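# Pull the tote out from beneath the desk

## Task

Move the tote so that it ends upright and entirely free of the desk, neither beneath it nor resting on top of it. The utility cart must still be standing upright at the end, or the task fails. The robot must not topple or finish leaning, which also fails the task. The result only counts if it stays that way without the robot holding anything in place.

## Robot and tools

ROBOT. TidyBot++ has a mobile base 0.54 m long, 0.50 m wide and 0.38 m tall on four powered casters. On top sits a single seven-joint arm with a two-finger gripper. The shoulder is 0.12 m ahead of the base centre and 0.68 m above the floor. There are two cameras. base_camera is fixed on the base and gives 644x364 images. wrist_camera is a fisheye on the hand, gives 644x476 images, and looks along the fingers. Loose objects may occasionally get a brief nudge from outside.

FRAMES. In the base frame the origin is on the floor beneath the base centre, with x forward, y left and z up. hand_pose is reported in this frame. It is the point midway between the finger pads; its z axis runs out along the fingers and its y axis is the closing direction. The odometry frame is the base frame as it was when the scene began. Heading is positive to the left and runs from -3.142 to 3.142. base_tilt is in degrees, positive when the robot leans forward or to the right.

execute_actions. Arguments: "actions" is a list holding exactly one action, or empty to just read the state and images. "cameras" lists "base_camera", "wrist_camera" or "all". Leaving it out, null or ["all"] returns every camera, and [] returns none. An action may contain "base", "joints" and "speeds"; its motions begin together and may finish at different times.
- base: exactly one key, and each is a relative offset from where the base last reported itself, not a pose. translate_m moves straight ahead in metres (positive forward, -2 to 2). strafe_m moves sideways in metres (positive left, -2 to 2). rotate_rad turns in place in radians (positive counter-clockwise seen from above, -6.3 to 6.3).
- joints: absolute angle targets keyed by name, one number each, in radians. joint_1_rad can take any angle and turns the whole arm about vertical; positive is clockwise from above, the reverse of rotate_rad. joint_2_rad is the shoulder, -2.249 to 2.249. joint_3_rad can take any angle. joint_4_rad is the elbow, -2.579 to 2.579. joint_5_rad can take any angle. joint_6_rad is the wrist, -2.099 to 2.099. joint_7_rad can take any angle; with the hand pointing down, positive turns it counter-clockwise seen from above, and at 1.57 the fingers open toward left and right. gripper_pos is a scale from 0 (fully open) to 1 (fully closed). A joint counts as done within ±0.039 for joints 1 to 4, ±0.056 for joints 5 to 7, and ±0.03 for the gripper. Joints that can take any angle go the short way round, so send steps smaller than half a turn to go further.
- speeds: optional caps for this action only. translate_m and strafe_m take 0.05 to 0.5 m/s, and rotate_rad takes 0.1 to 1.57 rad/s. The top of each range is the default.
A base move that would need more than 8.667 s is refused. No action runs longer than 15 s. Unknown keys or values out of range cause the whole call to be refused, and nothing moves. Any joint or base motion you leave out may still be pushing toward its earlier target.

ARM GEOMETRY. The upper arm is 0.42 m, the forearm 0.31 m, and the hand 0.31 m to the hand_pose point. With joint_1_rad 0, joint_3_rad 3.14 and joint_5_rad 0, which is near the start, the arm lies in the base's x-z plane. Measured from vertical and positive when leaning forward, the upper arm's angle is j2, the forearm's is j2-j4, and the hand's is j2-j4-j6. Forward reach from the shoulder is the sum of length·sin(angle), and height above the shoulder is the sum of length·cos(angle). The arm starts folded with the hand down, reaching up to 0.08 m past the base front. A downward-pointing hand can rise to about 0.94 m, and only near the base. The finger gap is roughly 85·(1-gripper_pos) mm. Closed fingertips reach about 20 mm past the hand point.

OTHER TOOLS. wait(seconds, 0 to 10) commands nothing new and returns state and images. zoom_image(camera, region=[x0,y0,x1,y1] in pixels, at most 504x504) enlarges part of that camera's latest full image. read_manual(section="licences") only returns licence text. finished_scene(scene) ends the current scene for good and reports success, so call it only once the tote is stably out and nothing is being held by the robot.

RESULTS. base_status and joint_status describe how the last accepted action ended. "done" means reached; for the base it only means the wheels turned enough, even if they slipped. "off_target" means it stopped short and may still be pushing. "contact_stop" or "time_out" means the old target was dropped and the part holds where it is. "joint command not followed" with a "cause:" line means the arm targets were withheld, usually to prevent self-collision, while any gripper target still runs. "not_followed" names withheld joints, which may be retried later. For the gripper, "done" at 1 means it closed on nothing, and "off_target" means it is gripping something. on_its_own reports motion you did not command. motor_effort gives a percentage of maximum per motor, with the peak in brackets; it is noisy and slightly biased. "ARM HIT" flags a hard hit of the arm on itself or on the base. "limit_stop_at_motor_heat" means you should resend the target. The pictures line gives the order of the images, and changed camera calibrations are listed.

AVOID. If the base is blocked it pushes hard and may still report "done" though it stopped short. Driving while the arm is caught on something about 0.8 m or higher can tip the robot. Sideways force on a raised hand can lift wheels; retracting the arm or backing off restores balance. Torque faults freeze the arm for 10 s; the limits are 104.5 N m for joints 1 to 4 (warning at 56.7) and 51.3 N m for joints 5 to 7 (warning at 29.4). MOTOR HOT appears at 60 °C and OVER-TEMPERATURE FAULT at 75 °C, when the arm sags. Friction leaves joints a little off target; to correct, send each joint its last command plus (wanted - read). Held loads make the arm sag, so never command the angle a joint reads while it holds something. Odometry drifts over many moves, so check with the cameras. The robot keeps holding its last command while you think. Avoid drops, slams, hard impacts and knocking anything over.

Each tool is called as name(argument=value, ...), one argument or row to a line, values as JSON.

## Session

execute_actions(
  actions=[],
)

Scene clock: 0.00 s.
base_odometry: x=+0.000 y=+0.000 heading=+0.000 (m, m, rad; odometry frame)
base_tilt: forward=-0.2 right=-0.1 (deg)
base_status: not commanded
joint_positions: joint_1_rad=+0.010 joint_2_rad=-0.336 joint_3_rad=+3.164 joint_4_rad=-2.532 joint_5_rad=+0.022 joint_6_rad=-0.901 joint_7_rad=+1.611 gripper_pos=+0.000
joint_status: not commanded
motor_effort: joint_1_rad=+0 joint_2_rad=-2 joint_3_rad=+1 joint_4_rad=+15 joint_5_rad=-1 joint_6_rad=+0 joint_7_rad=+0 (%)
hand_pose: x=+0.2488 y=-0.0073 z=+0.5840 quat_wxyz=(+0.006, +1.000, +0.011, +0.022) (m; base frame)
pictures: base_camera, wrist_camera
Images, in order (width x height): base_camera 644x364, wrist_camera 644x476.

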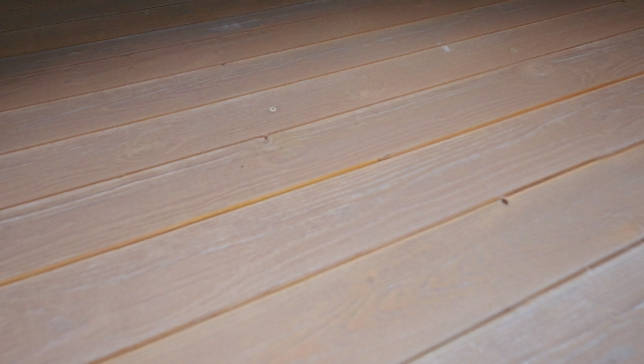

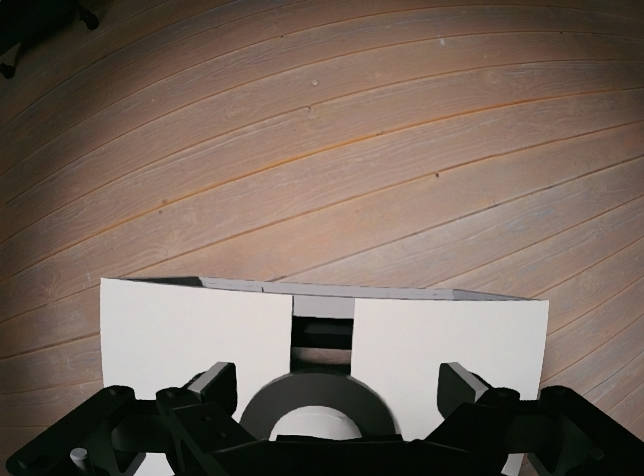

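execute_actions(
  actions=[
    {"base":{"rotate_rad":0.5},"joints":{"joint_6_rad":0.25}},
  ],
)

Scene clock: 9.23 s.
base_odometry: x=+0.000 y=+0.000 heading=+0.499 (m, m, rad; odometry frame)
base_tilt: forward=-0.2 right=-0.1 (deg)
base_status: done
joint_positions: joint_1_rad=+0.010 joint_2_rad=-0.336 joint_3_rad=+3.164 joint_4_rad=-2.531 joint_5_rad=+0.022 joint_6_rad=+0.244 joint_7_rad=+1.611 gripper_pos=+0.000
joint_status: all done
motor_effort: joint_1_rad=+0(1) joint_2_rad=-7(7) joint_3_rad=+1(2) joint_4_rad=+20(21) joint_5_rad=-1(1) joint_6_rad=+6(7) joint_7_rad=+0(0) (%)
hand_pose: x=+0.5246 y=-0.0104 z=+0.7799 quat_wxyz=(+0.021, +0.828, +0.012, +0.560) (m; base frame)
pictures: base_camera, wrist_camera
camera_calibration (this result's frames):
wrist_camera: T_world_to_cam=[[0.0251509, -0.999434, 0.0223545, -0.036223], [-0.345193, -0.0296687, -0.938063, 0.970932], [0.938195, 0.0158765, -0.345744, -0.092325], [0, 0, 0, 1]] pos_world=[0.422689, -0.00593049, 0.879684]
Images, in order (width x height): base_camera 644x364, wrist_camera 644x476.

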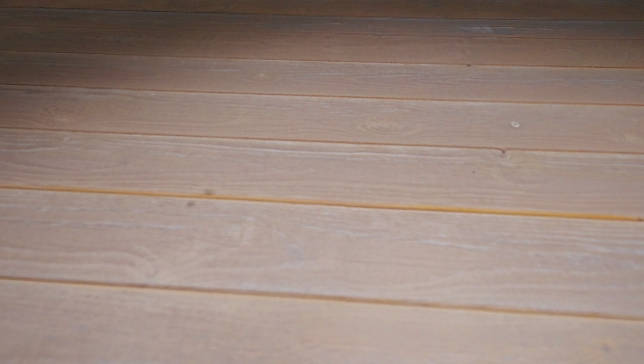

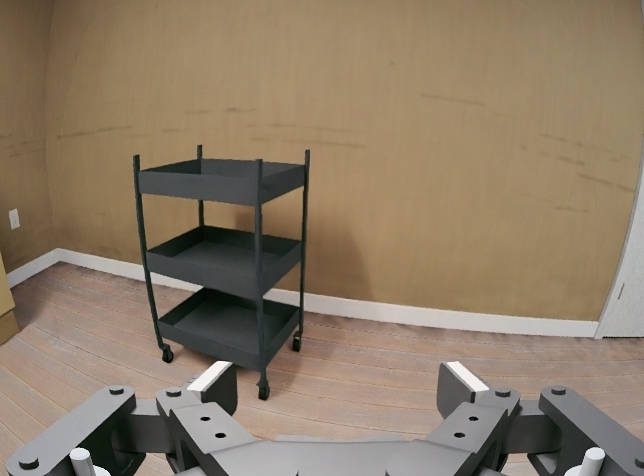

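execute_actions(
  actions=[
    {"base":{"rotate_rad":1.4},"joints":{"joint_6_rad":0.1}},
  ],
)

Scene clock: 16.83 s.
base_odometry: x=+0.000 y=+0.000 heading=+1.899 (m, m, rad; odometry frame)
base_tilt: forward=-0.1 right=-0.2 (deg)
base_status: done
joint_positions: joint_1_rad=+0.010 joint_2_rad=-0.336 joint_3_rad=+3.164 joint_4_rad=-2.534 joint_5_rad=+0.022 joint_6_rad=+0.115 joint_7_rad=+1.611 gripper_pos=+0.000
joint_status: all done
motor_effort: joint_1_rad=+0(1) joint_2_rad=-7(8) joint_3_rad=+1(2) joint_4_rad=+19(21) joint_5_rad=-1(0) joint_6_rad=+6(8) joint_7_rad=+0(0) (%)
hand_pose: x=+0.5063 y=-0.0104 z=+0.7421 quat_wxyz=(+0.019, +0.863, +0.012, +0.505) (m; base frame)
pictures: base_camera, wrist_camera
camera_calibration (this result's frames):
wrist_camera: T_world_to_cam=[[0.0263983, -0.999516, 0.016466, -0.031198], [-0.465726, -0.0268719, -0.884521, 0.950528], [0.884535, 0.0156813, -0.46621, 0.0283028], [0, 0, 0, 1]] pos_world=[0.418474, -0.00608427, 0.85447]
Images, in order (width x height): base_camera 644x364, wrist_camera 644x476.

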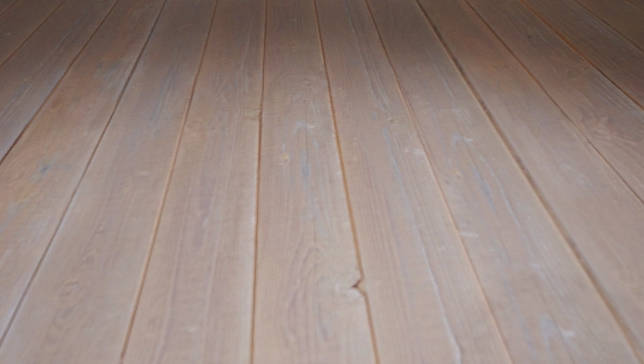

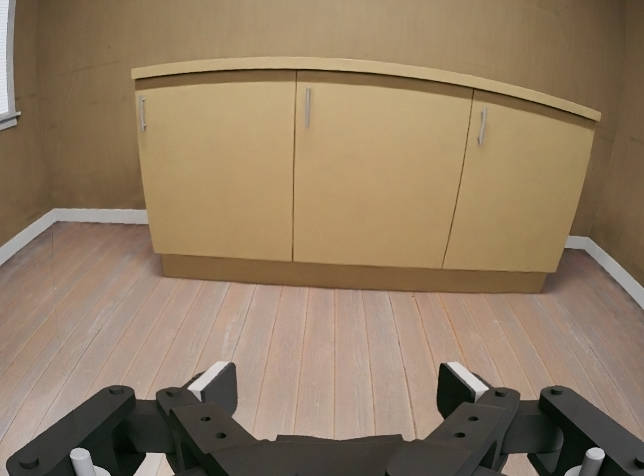

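Room axis ≈1.9. The desk is probably opposite.

execute_actions(
  actions=[
    {"base":{"rotate_rad":2.4}},
  ],
)

Scene clock: 24.40 s.
base_odometry: x=+0.000 y=+0.000 heading=-1.985 (m, m, rad; odometry frame)
base_tilt: forward=-0.1 right=-0.1 (deg)
base_status: done
joint_positions: joint_1_rad=+0.010 joint_2_rad=-0.336 joint_3_rad=+3.164 joint_4_rad=-2.534 joint_5_rad=+0.022 joint_6_rad=+0.115 joint_7_rad=+1.611 gripper_pos=+0.000
joint_status: not commanded
motor_effort: joint_1_rad=+0(1) joint_2_rad=-7(8) joint_3_rad=+1(2) joint_4_rad=+19(19) joint_5_rad=-1(1) joint_6_rad=+6(6) joint_7_rad=+0(0) (%)
hand_pose: x=+0.5063 y=-0.0104 z=+0.7421 quat_wxyz=(+0.019, +0.863, +0.012, +0.505) (m; base frame)
pictures: base_camera, wrist_camera
camera_calibration (this result's frames):
wrist_camera: T_world_to_cam=[[0.0263989, -0.999516, 0.0164663, -0.0311984], [-0.465726, -0.0268725, -0.884521, 0.950528], [0.884535, 0.0156816, -0.46621, 0.0283027], [0, 0, 0, 1]] pos_world=[0.418474, -0.00608411, 0.85447]
Images, in order (width x height): base_camera 644x364, wrist_camera 644x476.

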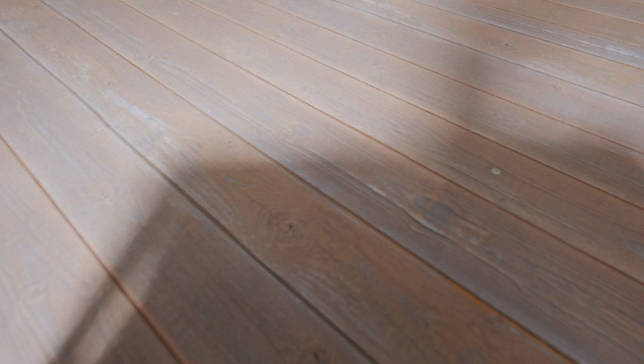

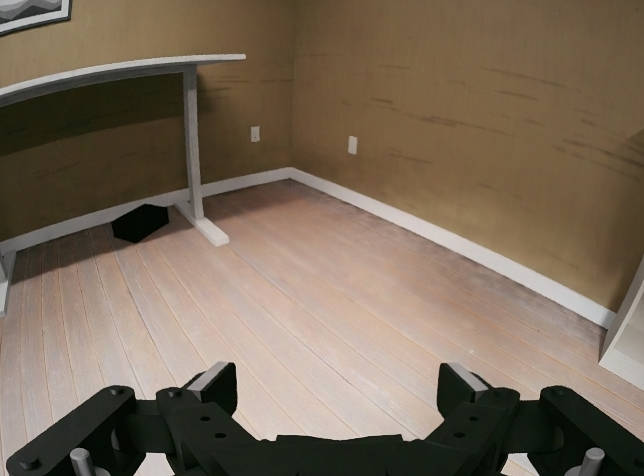

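execute_actions(
  actions=[
    {"base":{"rotate_rad":0.49},"joints":{"joint_2_rad":1.3,"joint_4_rad":-1.3,"joint_6_rad":0.4}},
  ],
  cameras=[],
)

execute_actions(
  actions=[
    {"base":{"translate_m":1.2}},
  ],
)

Scene clock: 42.03 s.
base_odometry: x=+0.000 y=+0.000 heading=-1.495 (m, m, rad; odometry frame)
base_tilt: forward=+0.0 right=-0.1 (deg)
base_status: done
joint_positions: joint_1_rad=+0.010 joint_2_rad=+1.298 joint_3_rad=+3.164 joint_4_rad=-1.313 joint_5_rad=+0.022 joint_6_rad=+0.370 joint_7_rad=+1.611 gripper_pos=+0.000
joint_status: all done
motor_effort: joint_1_rad=+0(2) joint_2_rad=-49(51) joint_3_rad=+0(2) joint_4_rad=+14(20) joint_5_rad=-1(1) joint_6_rad=+5(7) joint_7_rad=+0(1) (%)
hand_pose: x=+0.9272 y=-0.0169 z=+0.3304 quat_wxyz=(+0.023, +0.900, +0.026, +0.435) (m; base frame)
pictures: none
No camera images: the call's "cameras" was empty. Leave "cameras" out to get every camera's image.

Scene clock: 45.77 s.
base_odometry: x=+0.092 y=-1.197 heading=-1.495 (m, m, rad; odometry frame)
base_tilt: forward=-0.1 right=-0.1 (deg)
base_status: done
joint_positions: joint_1_rad=+0.010 joint_2_rad=+1.299 joint_3_rad=+3.164 joint_4_rad=-1.305 joint_5_rad=+0.022 joint_6_rad=+0.373 joint_7_rad=+1.611 gripper_pos=+0.000
joint_status: not commanded
motor_effort: joint_1_rad=+0(2) joint_2_rad=-50(52) joint_3_rad=+0(0) joint_4_rad=+13(15) joint_5_rad=+0(1) joint_6_rad=+6(6) joint_7_rad=+1(0) (%)
hand_pose: x=+0.9311 y=-0.0168 z=+0.3339 quat_wxyz=(+0.023, +0.898, +0.026, +0.439) (m; base frame)
pictures: base_camera, wrist_camera
camera_calibration (this result's frames):
wrist_camera: T_world_to_cam=[[0.047779, -0.998344, 0.0320417, -0.0671686], [-0.590393, -0.0541012, -0.805301, 0.876255], [0.805701, 0.0195592, -0.592, -0.422182], [0, 0, 0, 1]] pos_world=[0.860696, -0.0113934, 0.45787]
Images, in order (width x height): base_camera 644x364, wrist_camera 644x476.

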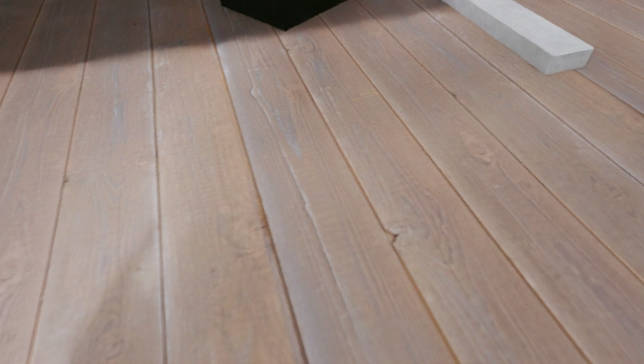

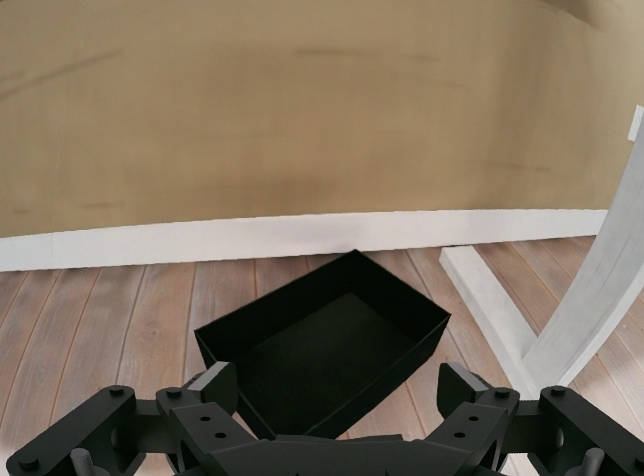

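execute_actions(
  actions=[
    {"base":{"translate_m":0.46},"joints":{"joint_6_rad":-0.55,"gripper_pos":1}},
  ],
)

Scene clock: 64.60 s.
base_odometry: x=+0.127 y=-1.655 heading=-1.494 (m, m, rad; odometry frame)
base_tilt: forward=-0.1 right=-0.1 (deg)
base_status: done
joint_positions: joint_1_rad=+0.010 joint_2_rad=+1.299 joint_3_rad=+3.164 joint_4_rad=-1.295 joint_5_rad=+0.022 joint_6_rad=-0.547 joint_7_rad=+1.611 gripper_pos=+0.999
joint_status: all done
motor_effort: joint_1_rad=+0(2) joint_2_rad=-45(51) joint_3_rad=+1(0) joint_4_rad=+9(15) joint_5_rad=-1(1) joint_6_rad=-1(6) joint_7_rad=+0(1) (%)
hand_pose: x=+0.6878 y=-0.0214 z=+0.2148 quat_wxyz=(+0.016, +1.000, +0.021, +0.000) (m; base frame)
pictures: base_camera, wrist_camera
camera_calibration (this result's frames):
wrist_camera: T_world_to_cam=[[0.0297532, -0.999552, -0.0033144, -0.0363615], [-0.99919, -0.0296522, -0.027207, 0.751032], [0.0270965, 0.00412121, -0.999624, 0.326221], [0, 0, 0, 1]] pos_world=[0.742666, -0.0154199, 0.346411]
Images, in order (width x height): base_camera 644x364, wrist_camera 644x476.

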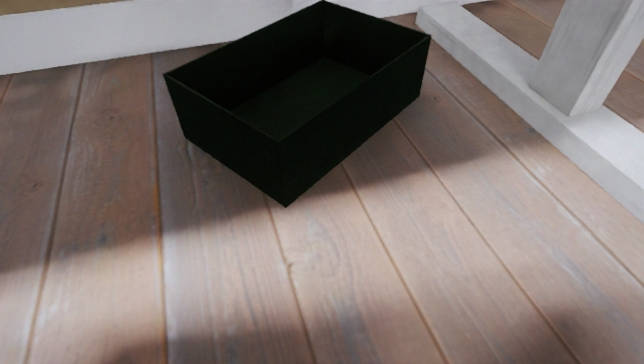

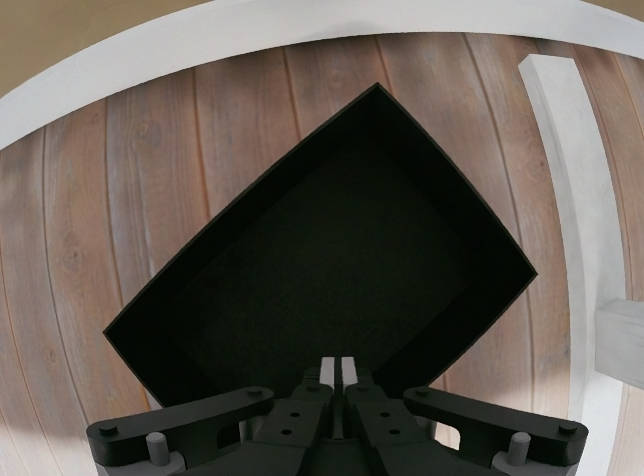

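execute_actions(
  actions=[
    {"joints":{"joint_2_rad":1.61,"joint_4_rad":-1.15,"joint_6_rad":-0.5}},
  ],
)

execute_actions(
  actions=[
    {"base":{"translate_m":-0.95},"speeds":{"translate_m":0.2}},
  ],
)

Scene clock: 75.53 s.
base_odometry: x=+0.127 y=-1.655 heading=-1.494 (m, m, rad; odometry frame)
base_tilt: forward=-0.1 right=-0.1 (deg)
base_status: not commanded
joint_positions: joint_1_rad=+0.010 joint_2_rad=+1.604 joint_3_rad=+3.164 joint_4_rad=-1.153 joint_5_rad=+0.022 joint_6_rad=-0.526 joint_7_rad=+1.611 gripper_pos=+0.999
joint_status: all done
motor_effort: joint_1_rad=-1(1) joint_2_rad=-43(46) joint_3_rad=+1(3) joint_4_rad=+6(10) joint_5_rad=-1(3) joint_6_rad=-2(6) joint_7_rad=+0(1) (%)
hand_pose: x=+0.6134 y=-0.0204 z=+0.0680 quat_wxyz=(+0.014, +0.997, +0.024, -0.071) (m; base frame)
pictures: base_camera, wrist_camera
camera_calibration (this result's frames):
wrist_camera: T_world_to_cam=[[0.03268, -0.999424, -0.00918063, -0.0350167], [-0.992877, -0.0335162, 0.114336, 0.659105], [-0.114577, 0.00537875, -0.9934, 0.267988], [0, 0, 0, 1]] pos_world=[0.686259, -0.0143473, 0.190539]
Images, in order (width x height): base_camera 644x364, wrist_camera 644x476.

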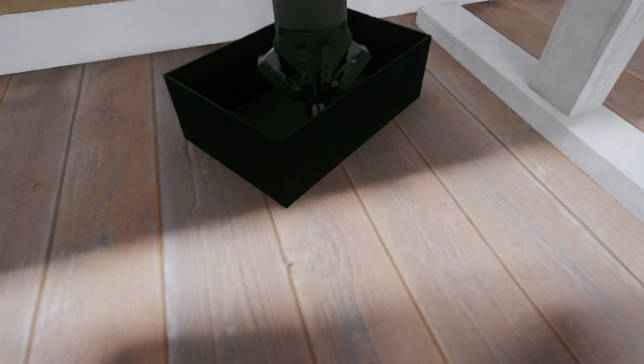

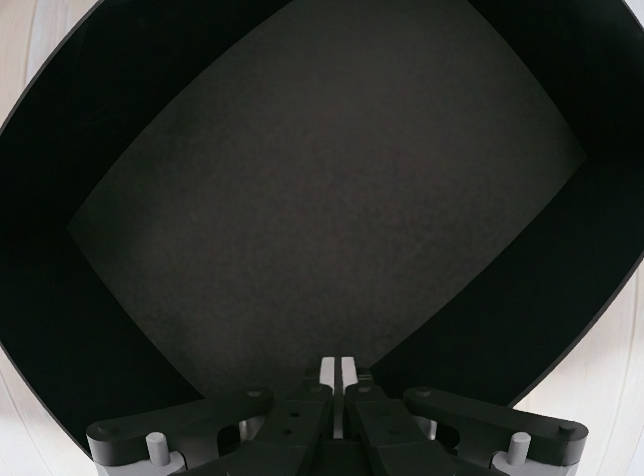

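Scene clock: 81.03 s.
base_odometry: x=+0.054 y=-0.708 heading=-1.494 (m, m, rad; odometry frame)
base_tilt: forward=-0.1 right=+0.0 (deg)
base_status: done
joint_positions: joint_1_rad=+0.010 joint_2_rad=+1.605 joint_3_rad=+3.164 joint_4_rad=-1.149 joint_5_rad=+0.022 joint_6_rad=-0.522 joint_7_rad=+1.611 gripper_pos=+0.999
joint_status: not commanded
motor_effort: joint_1_rad=+0(2) joint_2_rad=-43(45) joint_3_rad=+1(1) joint_4_rad=+6(8) joint_5_rad=+0(0) joint_6_rad=-2(4) joint_7_rad=+1(0) (%)
hand_pose: x=+0.6167 y=-0.0205 z=+0.0679 quat_wxyz=(+0.014, +0.997, +0.024, -0.067) (m; base frame)
pictures: base_camera, wrist_camera
camera_calibration (this result's frames):
wrist_camera: T_world_to_cam=[[0.0328927, -0.999419, -0.00894552, -0.0353132], [-0.993717, -0.0336604, 0.106736, 0.663434], [-0.106975, 0.00537849, -0.994247, 0.263585], [0, 0, 0, 1]] pos_world=[0.688625, -0.0143789, 0.190941]
Images, in order (width x height): base_camera 644x364, wrist_camera 644x476.

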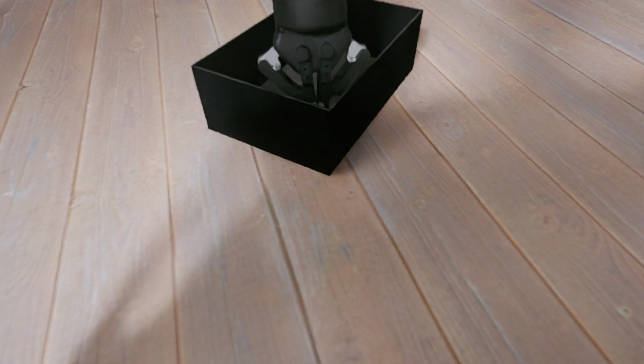

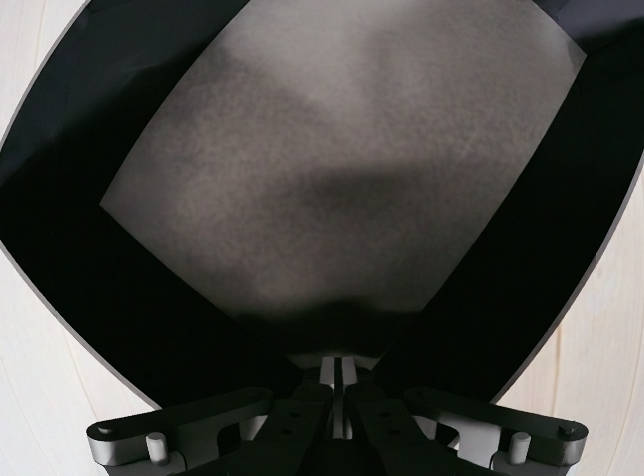

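execute_actions(
  actions=[
    {"joints":{"joint_2_rad":1.2}},
  ],
)

Scene clock: 94.93 s.
base_odometry: x=+0.054 y=-0.708 heading=-1.494 (m, m, rad; odometry frame)
base_tilt: forward=-0.1 right=-0.1 (deg)
base_status: not commanded
joint_positions: joint_1_rad=+0.010 joint_2_rad=+1.199 joint_3_rad=+3.164 joint_4_rad=-1.145 joint_5_rad=+0.022 joint_6_rad=-0.522 joint_7_rad=+1.611 gripper_pos=+0.999
joint_status: all done
motor_effort: joint_1_rad=+0(0) joint_2_rad=-49(50) joint_3_rad=+1(0) joint_4_rad=+15(14) joint_5_rad=-1(1) joint_6_rad=+1(1) joint_7_rad=+0(0) (%)
hand_pose: x=+0.8207 y=-0.0226 z=+0.3154 quat_wxyz=(+0.021, +0.990, +0.021, +0.137) (m; base frame)
pictures: base_camera, wrist_camera
camera_calibration (this result's frames):
wrist_camera: T_world_to_cam=[[0.0329671, -0.999416, 0.00904439, -0.0476405], [-0.95402, -0.0341646, -0.297791, 0.934644], [0.297926, 0.00118879, -0.954588, 0.18659], [0, 0, 0, 1]] pos_world=[0.837649, -0.0159027, 0.456876]
Images, in order (width x height): base_camera 644x364, wrist_camera 644x476.

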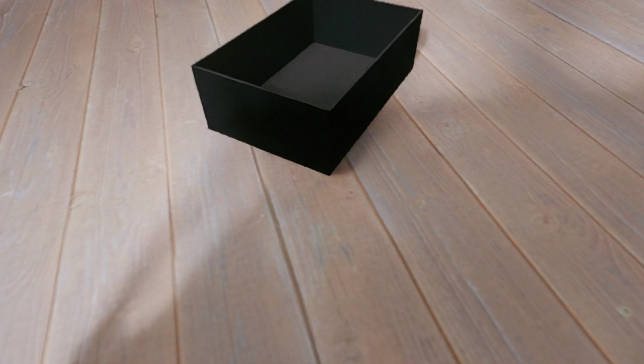

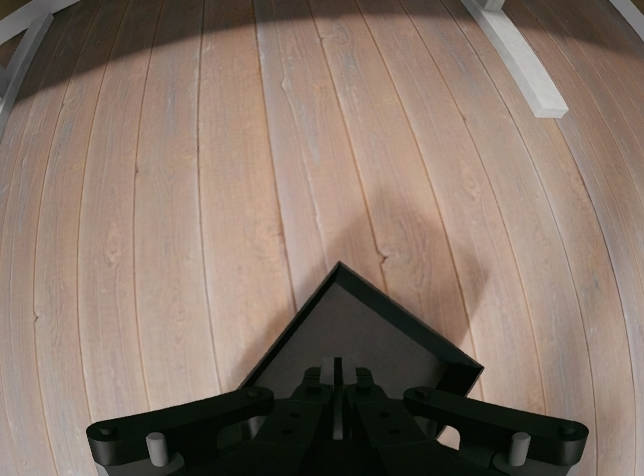

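Clear by about 0.25 m.

finished_scene(
  scene=1,
)

The scene is finished: the task was done.


## Next scene

The same job, from a new start.

execute_actions(
  actions=[
    {"joints":{"joint_6_rad":0.15,"gripper_pos":1}},
  ],
)

Scene clock: 1.33 s.
base_odometry: x=+0.000 y=+0.000 heading=+0.000 (m, m, rad; odometry frame)
base_tilt: forward=-0.2 right=-0.1 (deg)
base_status: not commanded
joint_positions: joint_1_rad=+0.032 joint_2_rad=-0.368 joint_3_rad=+3.127 joint_4_rad=-2.515 joint_5_rad=+0.012 joint_6_rad=+0.146 joint_7_rad=+1.557 gripper_pos=+0.999
joint_status: all done
motor_effort: joint_1_rad=+0(0) joint_2_rad=-7(6) joint_3_rad=+1(1) joint_4_rad=+21(21) joint_5_rad=+0(0) joint_6_rad=+7(8) joint_7_rad=+0(0) (%)
hand_pose: x=+0.5140 y=-0.0048 z=+0.7734 quat_wxyz=(+0.006, +0.842, -0.006, +0.540) (m; base frame)
pictures: base_camera, wrist_camera
camera_calibration (this result's frames):
wrist_camera: T_world_to_cam=[[0.0101724, -0.999659, -0.0240308, 0.0134188], [-0.39075, 0.0181473, -0.920318, 0.971259], [0.920441, 0.0187519, -0.390432, -0.0410254], [0, 0, 0, 1]] pos_world=[0.417144, -0.00344217, 0.878172]
Images, in order (width x height): base_camera 644x364, wrist_camera 644x476.

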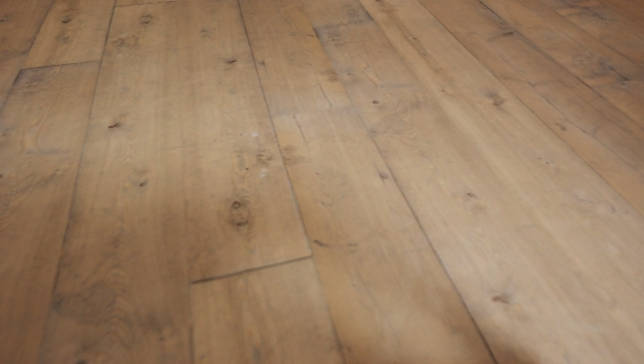

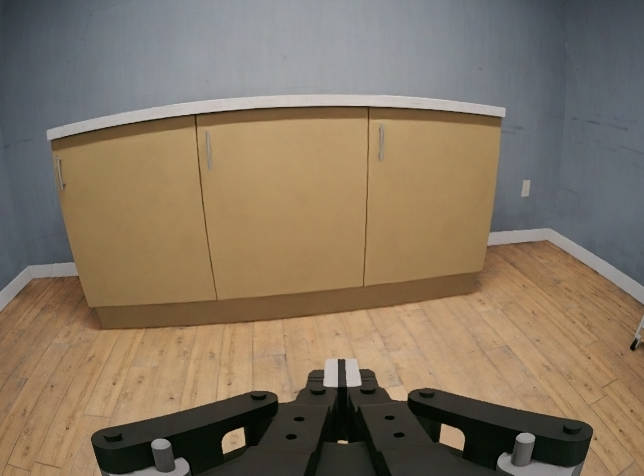

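execute_actions(
  actions=[
    {"base":{"rotate_rad":-2.9}},
  ],
)

Scene clock: 7.90 s.
base_odometry: x=+0.000 y=+0.000 heading=-2.899 (m, m, rad; odometry frame)
base_tilt: forward=-0.2 right=-0.1 (deg)
base_status: done
joint_positions: joint_1_rad=+0.032 joint_2_rad=-0.368 joint_3_rad=+3.127 joint_4_rad=-2.515 joint_5_rad=+0.012 joint_6_rad=+0.146 joint_7_rad=+1.557 gripper_pos=+0.999
joint_status: not commanded
motor_effort: joint_1_rad=+0(1) joint_2_rad=-7(7) joint_3_rad=+1(2) joint_4_rad=+20(21) joint_5_rad=-1(1) joint_6_rad=+7(7) joint_7_rad=+1(0) (%)
hand_pose: x=+0.5140 y=-0.0048 z=+0.7734 quat_wxyz=(+0.006, +0.842, -0.006, +0.540) (m; base frame)
pictures: base_camera, wrist_camera
camera_calibration (this result's frames):
wrist_camera: T_world_to_cam=[[0.0101731, -0.999659, -0.0240306, 0.0134185], [-0.39075, 0.0181468, -0.920318, 0.971259], [0.920441, 0.0187524, -0.390432, -0.0410258], [0, 0, 0, 1]] pos_world=[0.417144, -0.00344197, 0.878172]
Images, in order (width x height): base_camera 644x364, wrist_camera 644x476.

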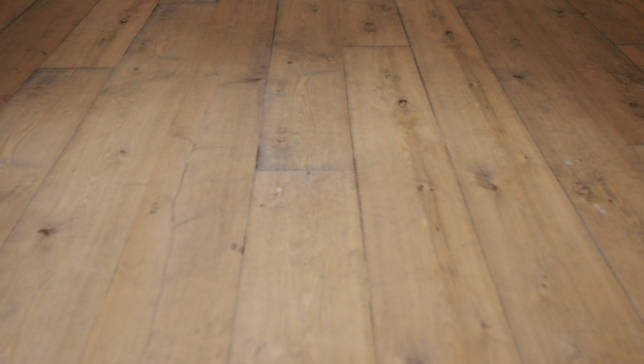

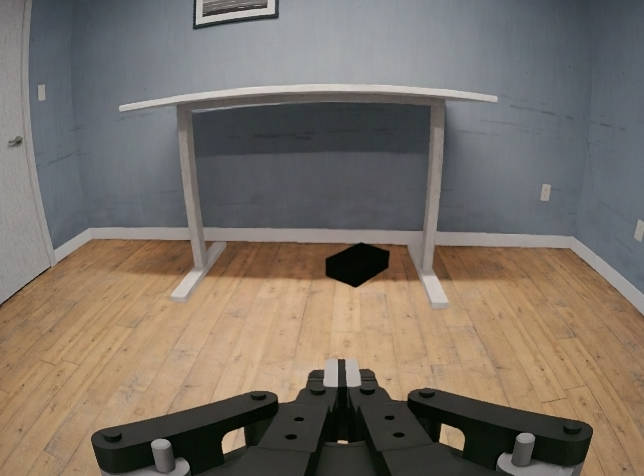

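execute_actions(
  actions=[
    {"base":{"translate_m":1.34},"joints":{"joint_1_rad":0.22,"joint_2_rad":1.3,"joint_4_rad":-1.3,"joint_6_rad":-0.55}},
  ],
)

Scene clock: 18.83 s.
base_odometry: x=-1.301 y=-0.320 heading=-2.900 (m, m, rad; odometry frame)
base_tilt: forward=-0.1 right=-0.1 (deg)
base_status: done
joint_positions: joint_1_rad=+0.198 joint_2_rad=+1.299 joint_3_rad=+3.127 joint_4_rad=-1.304 joint_5_rad=+0.012 joint_6_rad=-0.523 joint_7_rad=+1.557 gripper_pos=+0.999
joint_status: all done
motor_effort: joint_1_rad=-1(1) joint_2_rad=-46(49) joint_3_rad=+0(1) joint_4_rad=+8(23) joint_5_rad=-1(1) joint_6_rad=-1(6) joint_7_rad=+1(0) (%)
hand_pose: x=+0.6807 y=-0.1045 z=+0.2140 quat_wxyz=(-0.003, +0.995, -0.099, +0.008) (m; base frame)
pictures: base_camera, wrist_camera
camera_calibration (this result's frames):
wrist_camera: T_world_to_cam=[[-0.208602, -0.976996, -0.0443141, 0.0541963], [-0.976625, 0.210497, -0.0435174, 0.754677], [0.0518443, 0.0342004, -0.998069, 0.311899], [0, 0, 0, 1]] pos_world=[0.732173, -0.116575, 0.34654]
Images, in order (width x height): base_camera 644x364, wrist_camera 644x476.

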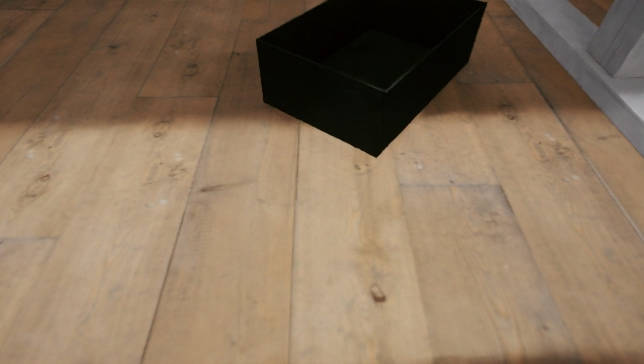

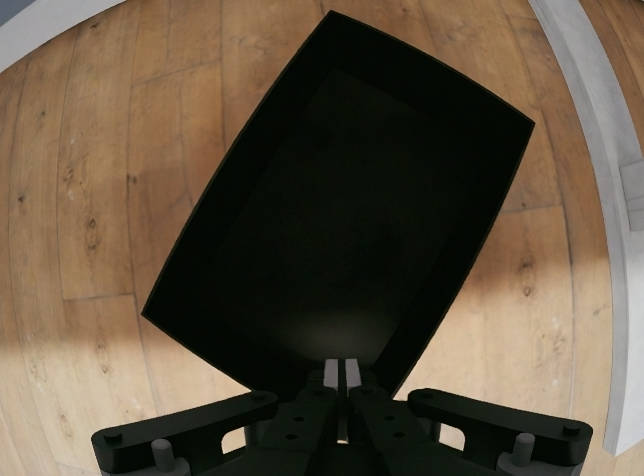

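execute_actions(
  actions=[
    {"joints":{"joint_2_rad":1.75,"joint_4_rad":-0.65,"joint_6_rad":-0.8}},
  ],
)

execute_actions(
  actions=[
    {"base":{"translate_m":-0.9},"speeds":{"translate_m":0.22}},
  ],
)

execute_actions(
  actions=[
    {"joints":{"joint_2_rad":1.4}},
  ],
)

Scene clock: 30.97 s.
base_odometry: x=-1.301 y=-0.320 heading=-2.900 (m, m, rad; odometry frame)
base_tilt: forward=-0.1 right=-0.1 (deg)
base_status: not commanded
joint_positions: joint_1_rad=+0.198 joint_2_rad=+1.747 joint_3_rad=+3.127 joint_4_rad=-0.663 joint_5_rad=+0.012 joint_6_rad=-0.773 joint_7_rad=+1.557 gripper_pos=+0.999
joint_status: all done
motor_effort: joint_1_rad=+0(0) joint_2_rad=-50(50) joint_3_rad=+0(0) joint_4_rad=+11(12) joint_5_rad=-1(1) joint_6_rad=-1(1) joint_7_rad=+1(1) (%)
hand_pose: x=+0.7201 y=-0.1147 z=+0.0637 quat_wxyz=(-0.005, +0.995, -0.103, -0.020) (m; base frame)
pictures: base_camera, wrist_camera
camera_calibration (this result's frames):
wrist_camera: T_world_to_cam=[[-0.218215, -0.975029, -0.0412389, 0.052743], [-0.975896, 0.217889, 0.0122893, 0.785532], [-0.00299692, 0.0429265, -0.999074, 0.200709], [0, 0, 0, 1]] pos_world=[0.778709, -0.128349, 0.193044]
Images, in order (width x height): base_camera 644x364, wrist_camera 644x476.

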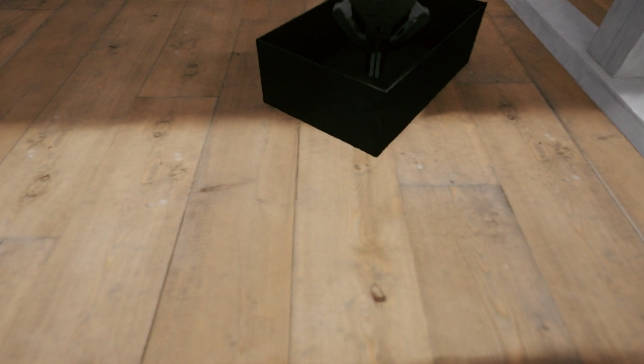

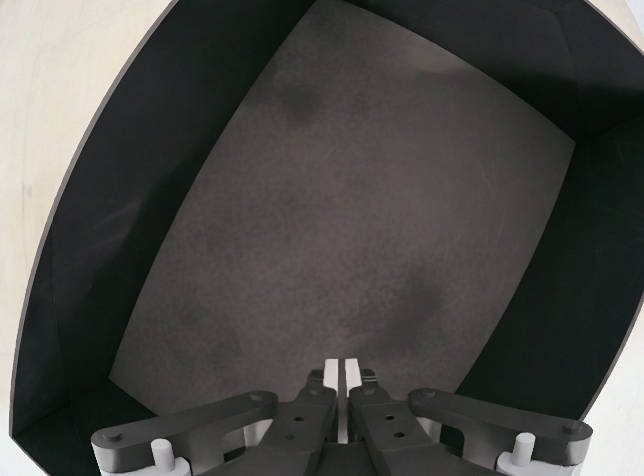

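Scene clock: 35.83 s.
base_odometry: x=-0.427 y=-0.104 heading=-2.900 (m, m, rad; odometry frame)
base_tilt: forward=-0.1 right=-0.1 (deg)
base_status: done
joint_positions: joint_1_rad=+0.201 joint_2_rad=+1.747 joint_3_rad=+3.127 joint_4_rad=-0.653 joint_5_rad=+0.012 joint_6_rad=-0.775 joint_7_rad=+1.557 gripper_pos=+0.999
joint_status: not commanded
motor_effort: joint_1_rad=+0(1) joint_2_rad=-50(51) joint_3_rad=+0(1) joint_4_rad=+11(13) joint_5_rad=-1(0) joint_6_rad=-1(3) joint_7_rad=+1(1) (%)
hand_pose: x=+0.7240 y=-0.1174 z=+0.0652 quat_wxyz=(-0.005, +0.994, -0.104, -0.016) (m; base frame)
pictures: base_camera, wrist_camera
camera_calibration (this result's frames):
wrist_camera: T_world_to_cam=[[-0.220992, -0.974398, -0.0413564, 0.0530894], [-0.975267, 0.220971, 0.00512604, 0.790248], [0.00414376, 0.0414663, -0.999131, 0.197019], [0, 0, 0, 1]] pos_world=[0.781619, -0.131062, 0.194992]
Images, in order (width x height): base_camera 644x364, wrist_camera 644x476.

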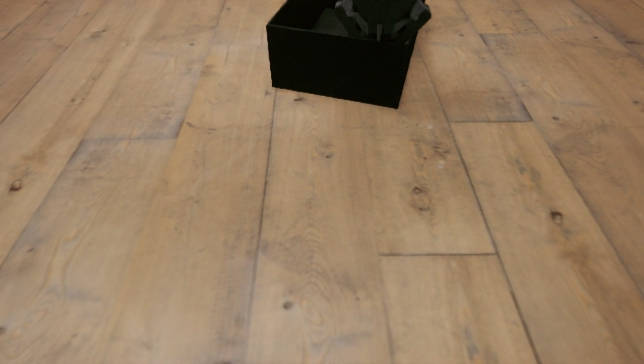

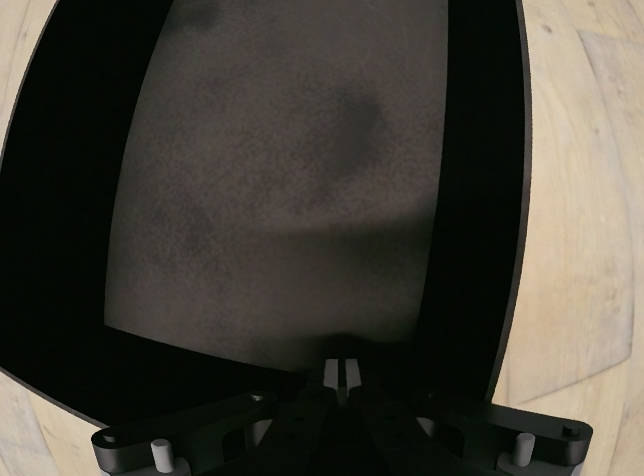

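Scene clock: 37.73 s.
base_odometry: x=-0.427 y=-0.104 heading=-2.900 (m, m, rad; odometry frame)
base_tilt: forward=-0.2 right=-0.2 (deg)
base_status: not commanded
joint_positions: joint_1_rad=+0.201 joint_2_rad=+1.403 joint_3_rad=+3.127 joint_4_rad=-0.646 joint_5_rad=+0.012 joint_6_rad=-0.776 joint_7_rad=+1.557 gripper_pos=+0.999
joint_status: all done
motor_effort: joint_1_rad=-1(0) joint_2_rad=-55(59) joint_3_rad=+0(0) joint_4_rad=+18(19) joint_5_rad=-1(1) joint_6_rad=+2(2) joint_7_rad=+1(0) (%)
hand_pose: x=+0.8952 y=-0.1524 z=+0.3119 quat_wxyz=(+0.012, +0.982, -0.102, +0.157) (m; base frame)
pictures: base_camera, wrist_camera
camera_calibration (this result's frames):
wrist_camera: T_world_to_cam=[[-0.205887, -0.977481, -0.0462683, 0.0545773], [-0.917439, 0.209258, -0.338403, 1.01731], [0.340464, -0.0272242, -0.939863, 0.114242], [0, 0, 0, 1]] pos_world=[0.905663, -0.156422, 0.454158]
Images, in order (width x height): base_camera 644x364, wrist_camera 644x476.

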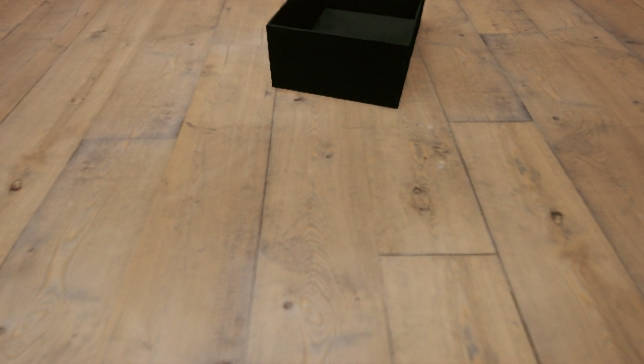

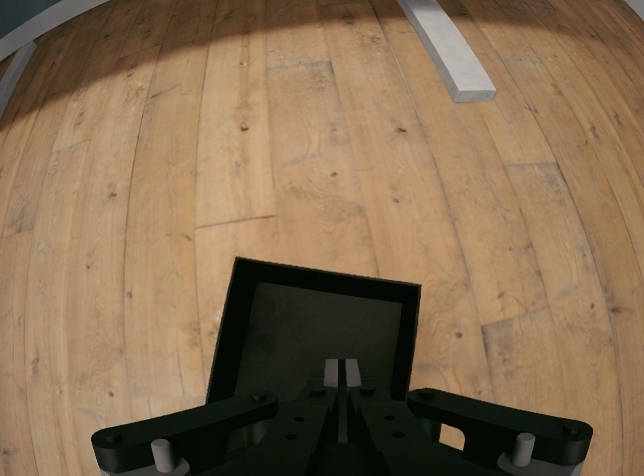

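finished_scene(
  scene=2,
)

The scene is finished: the task was done.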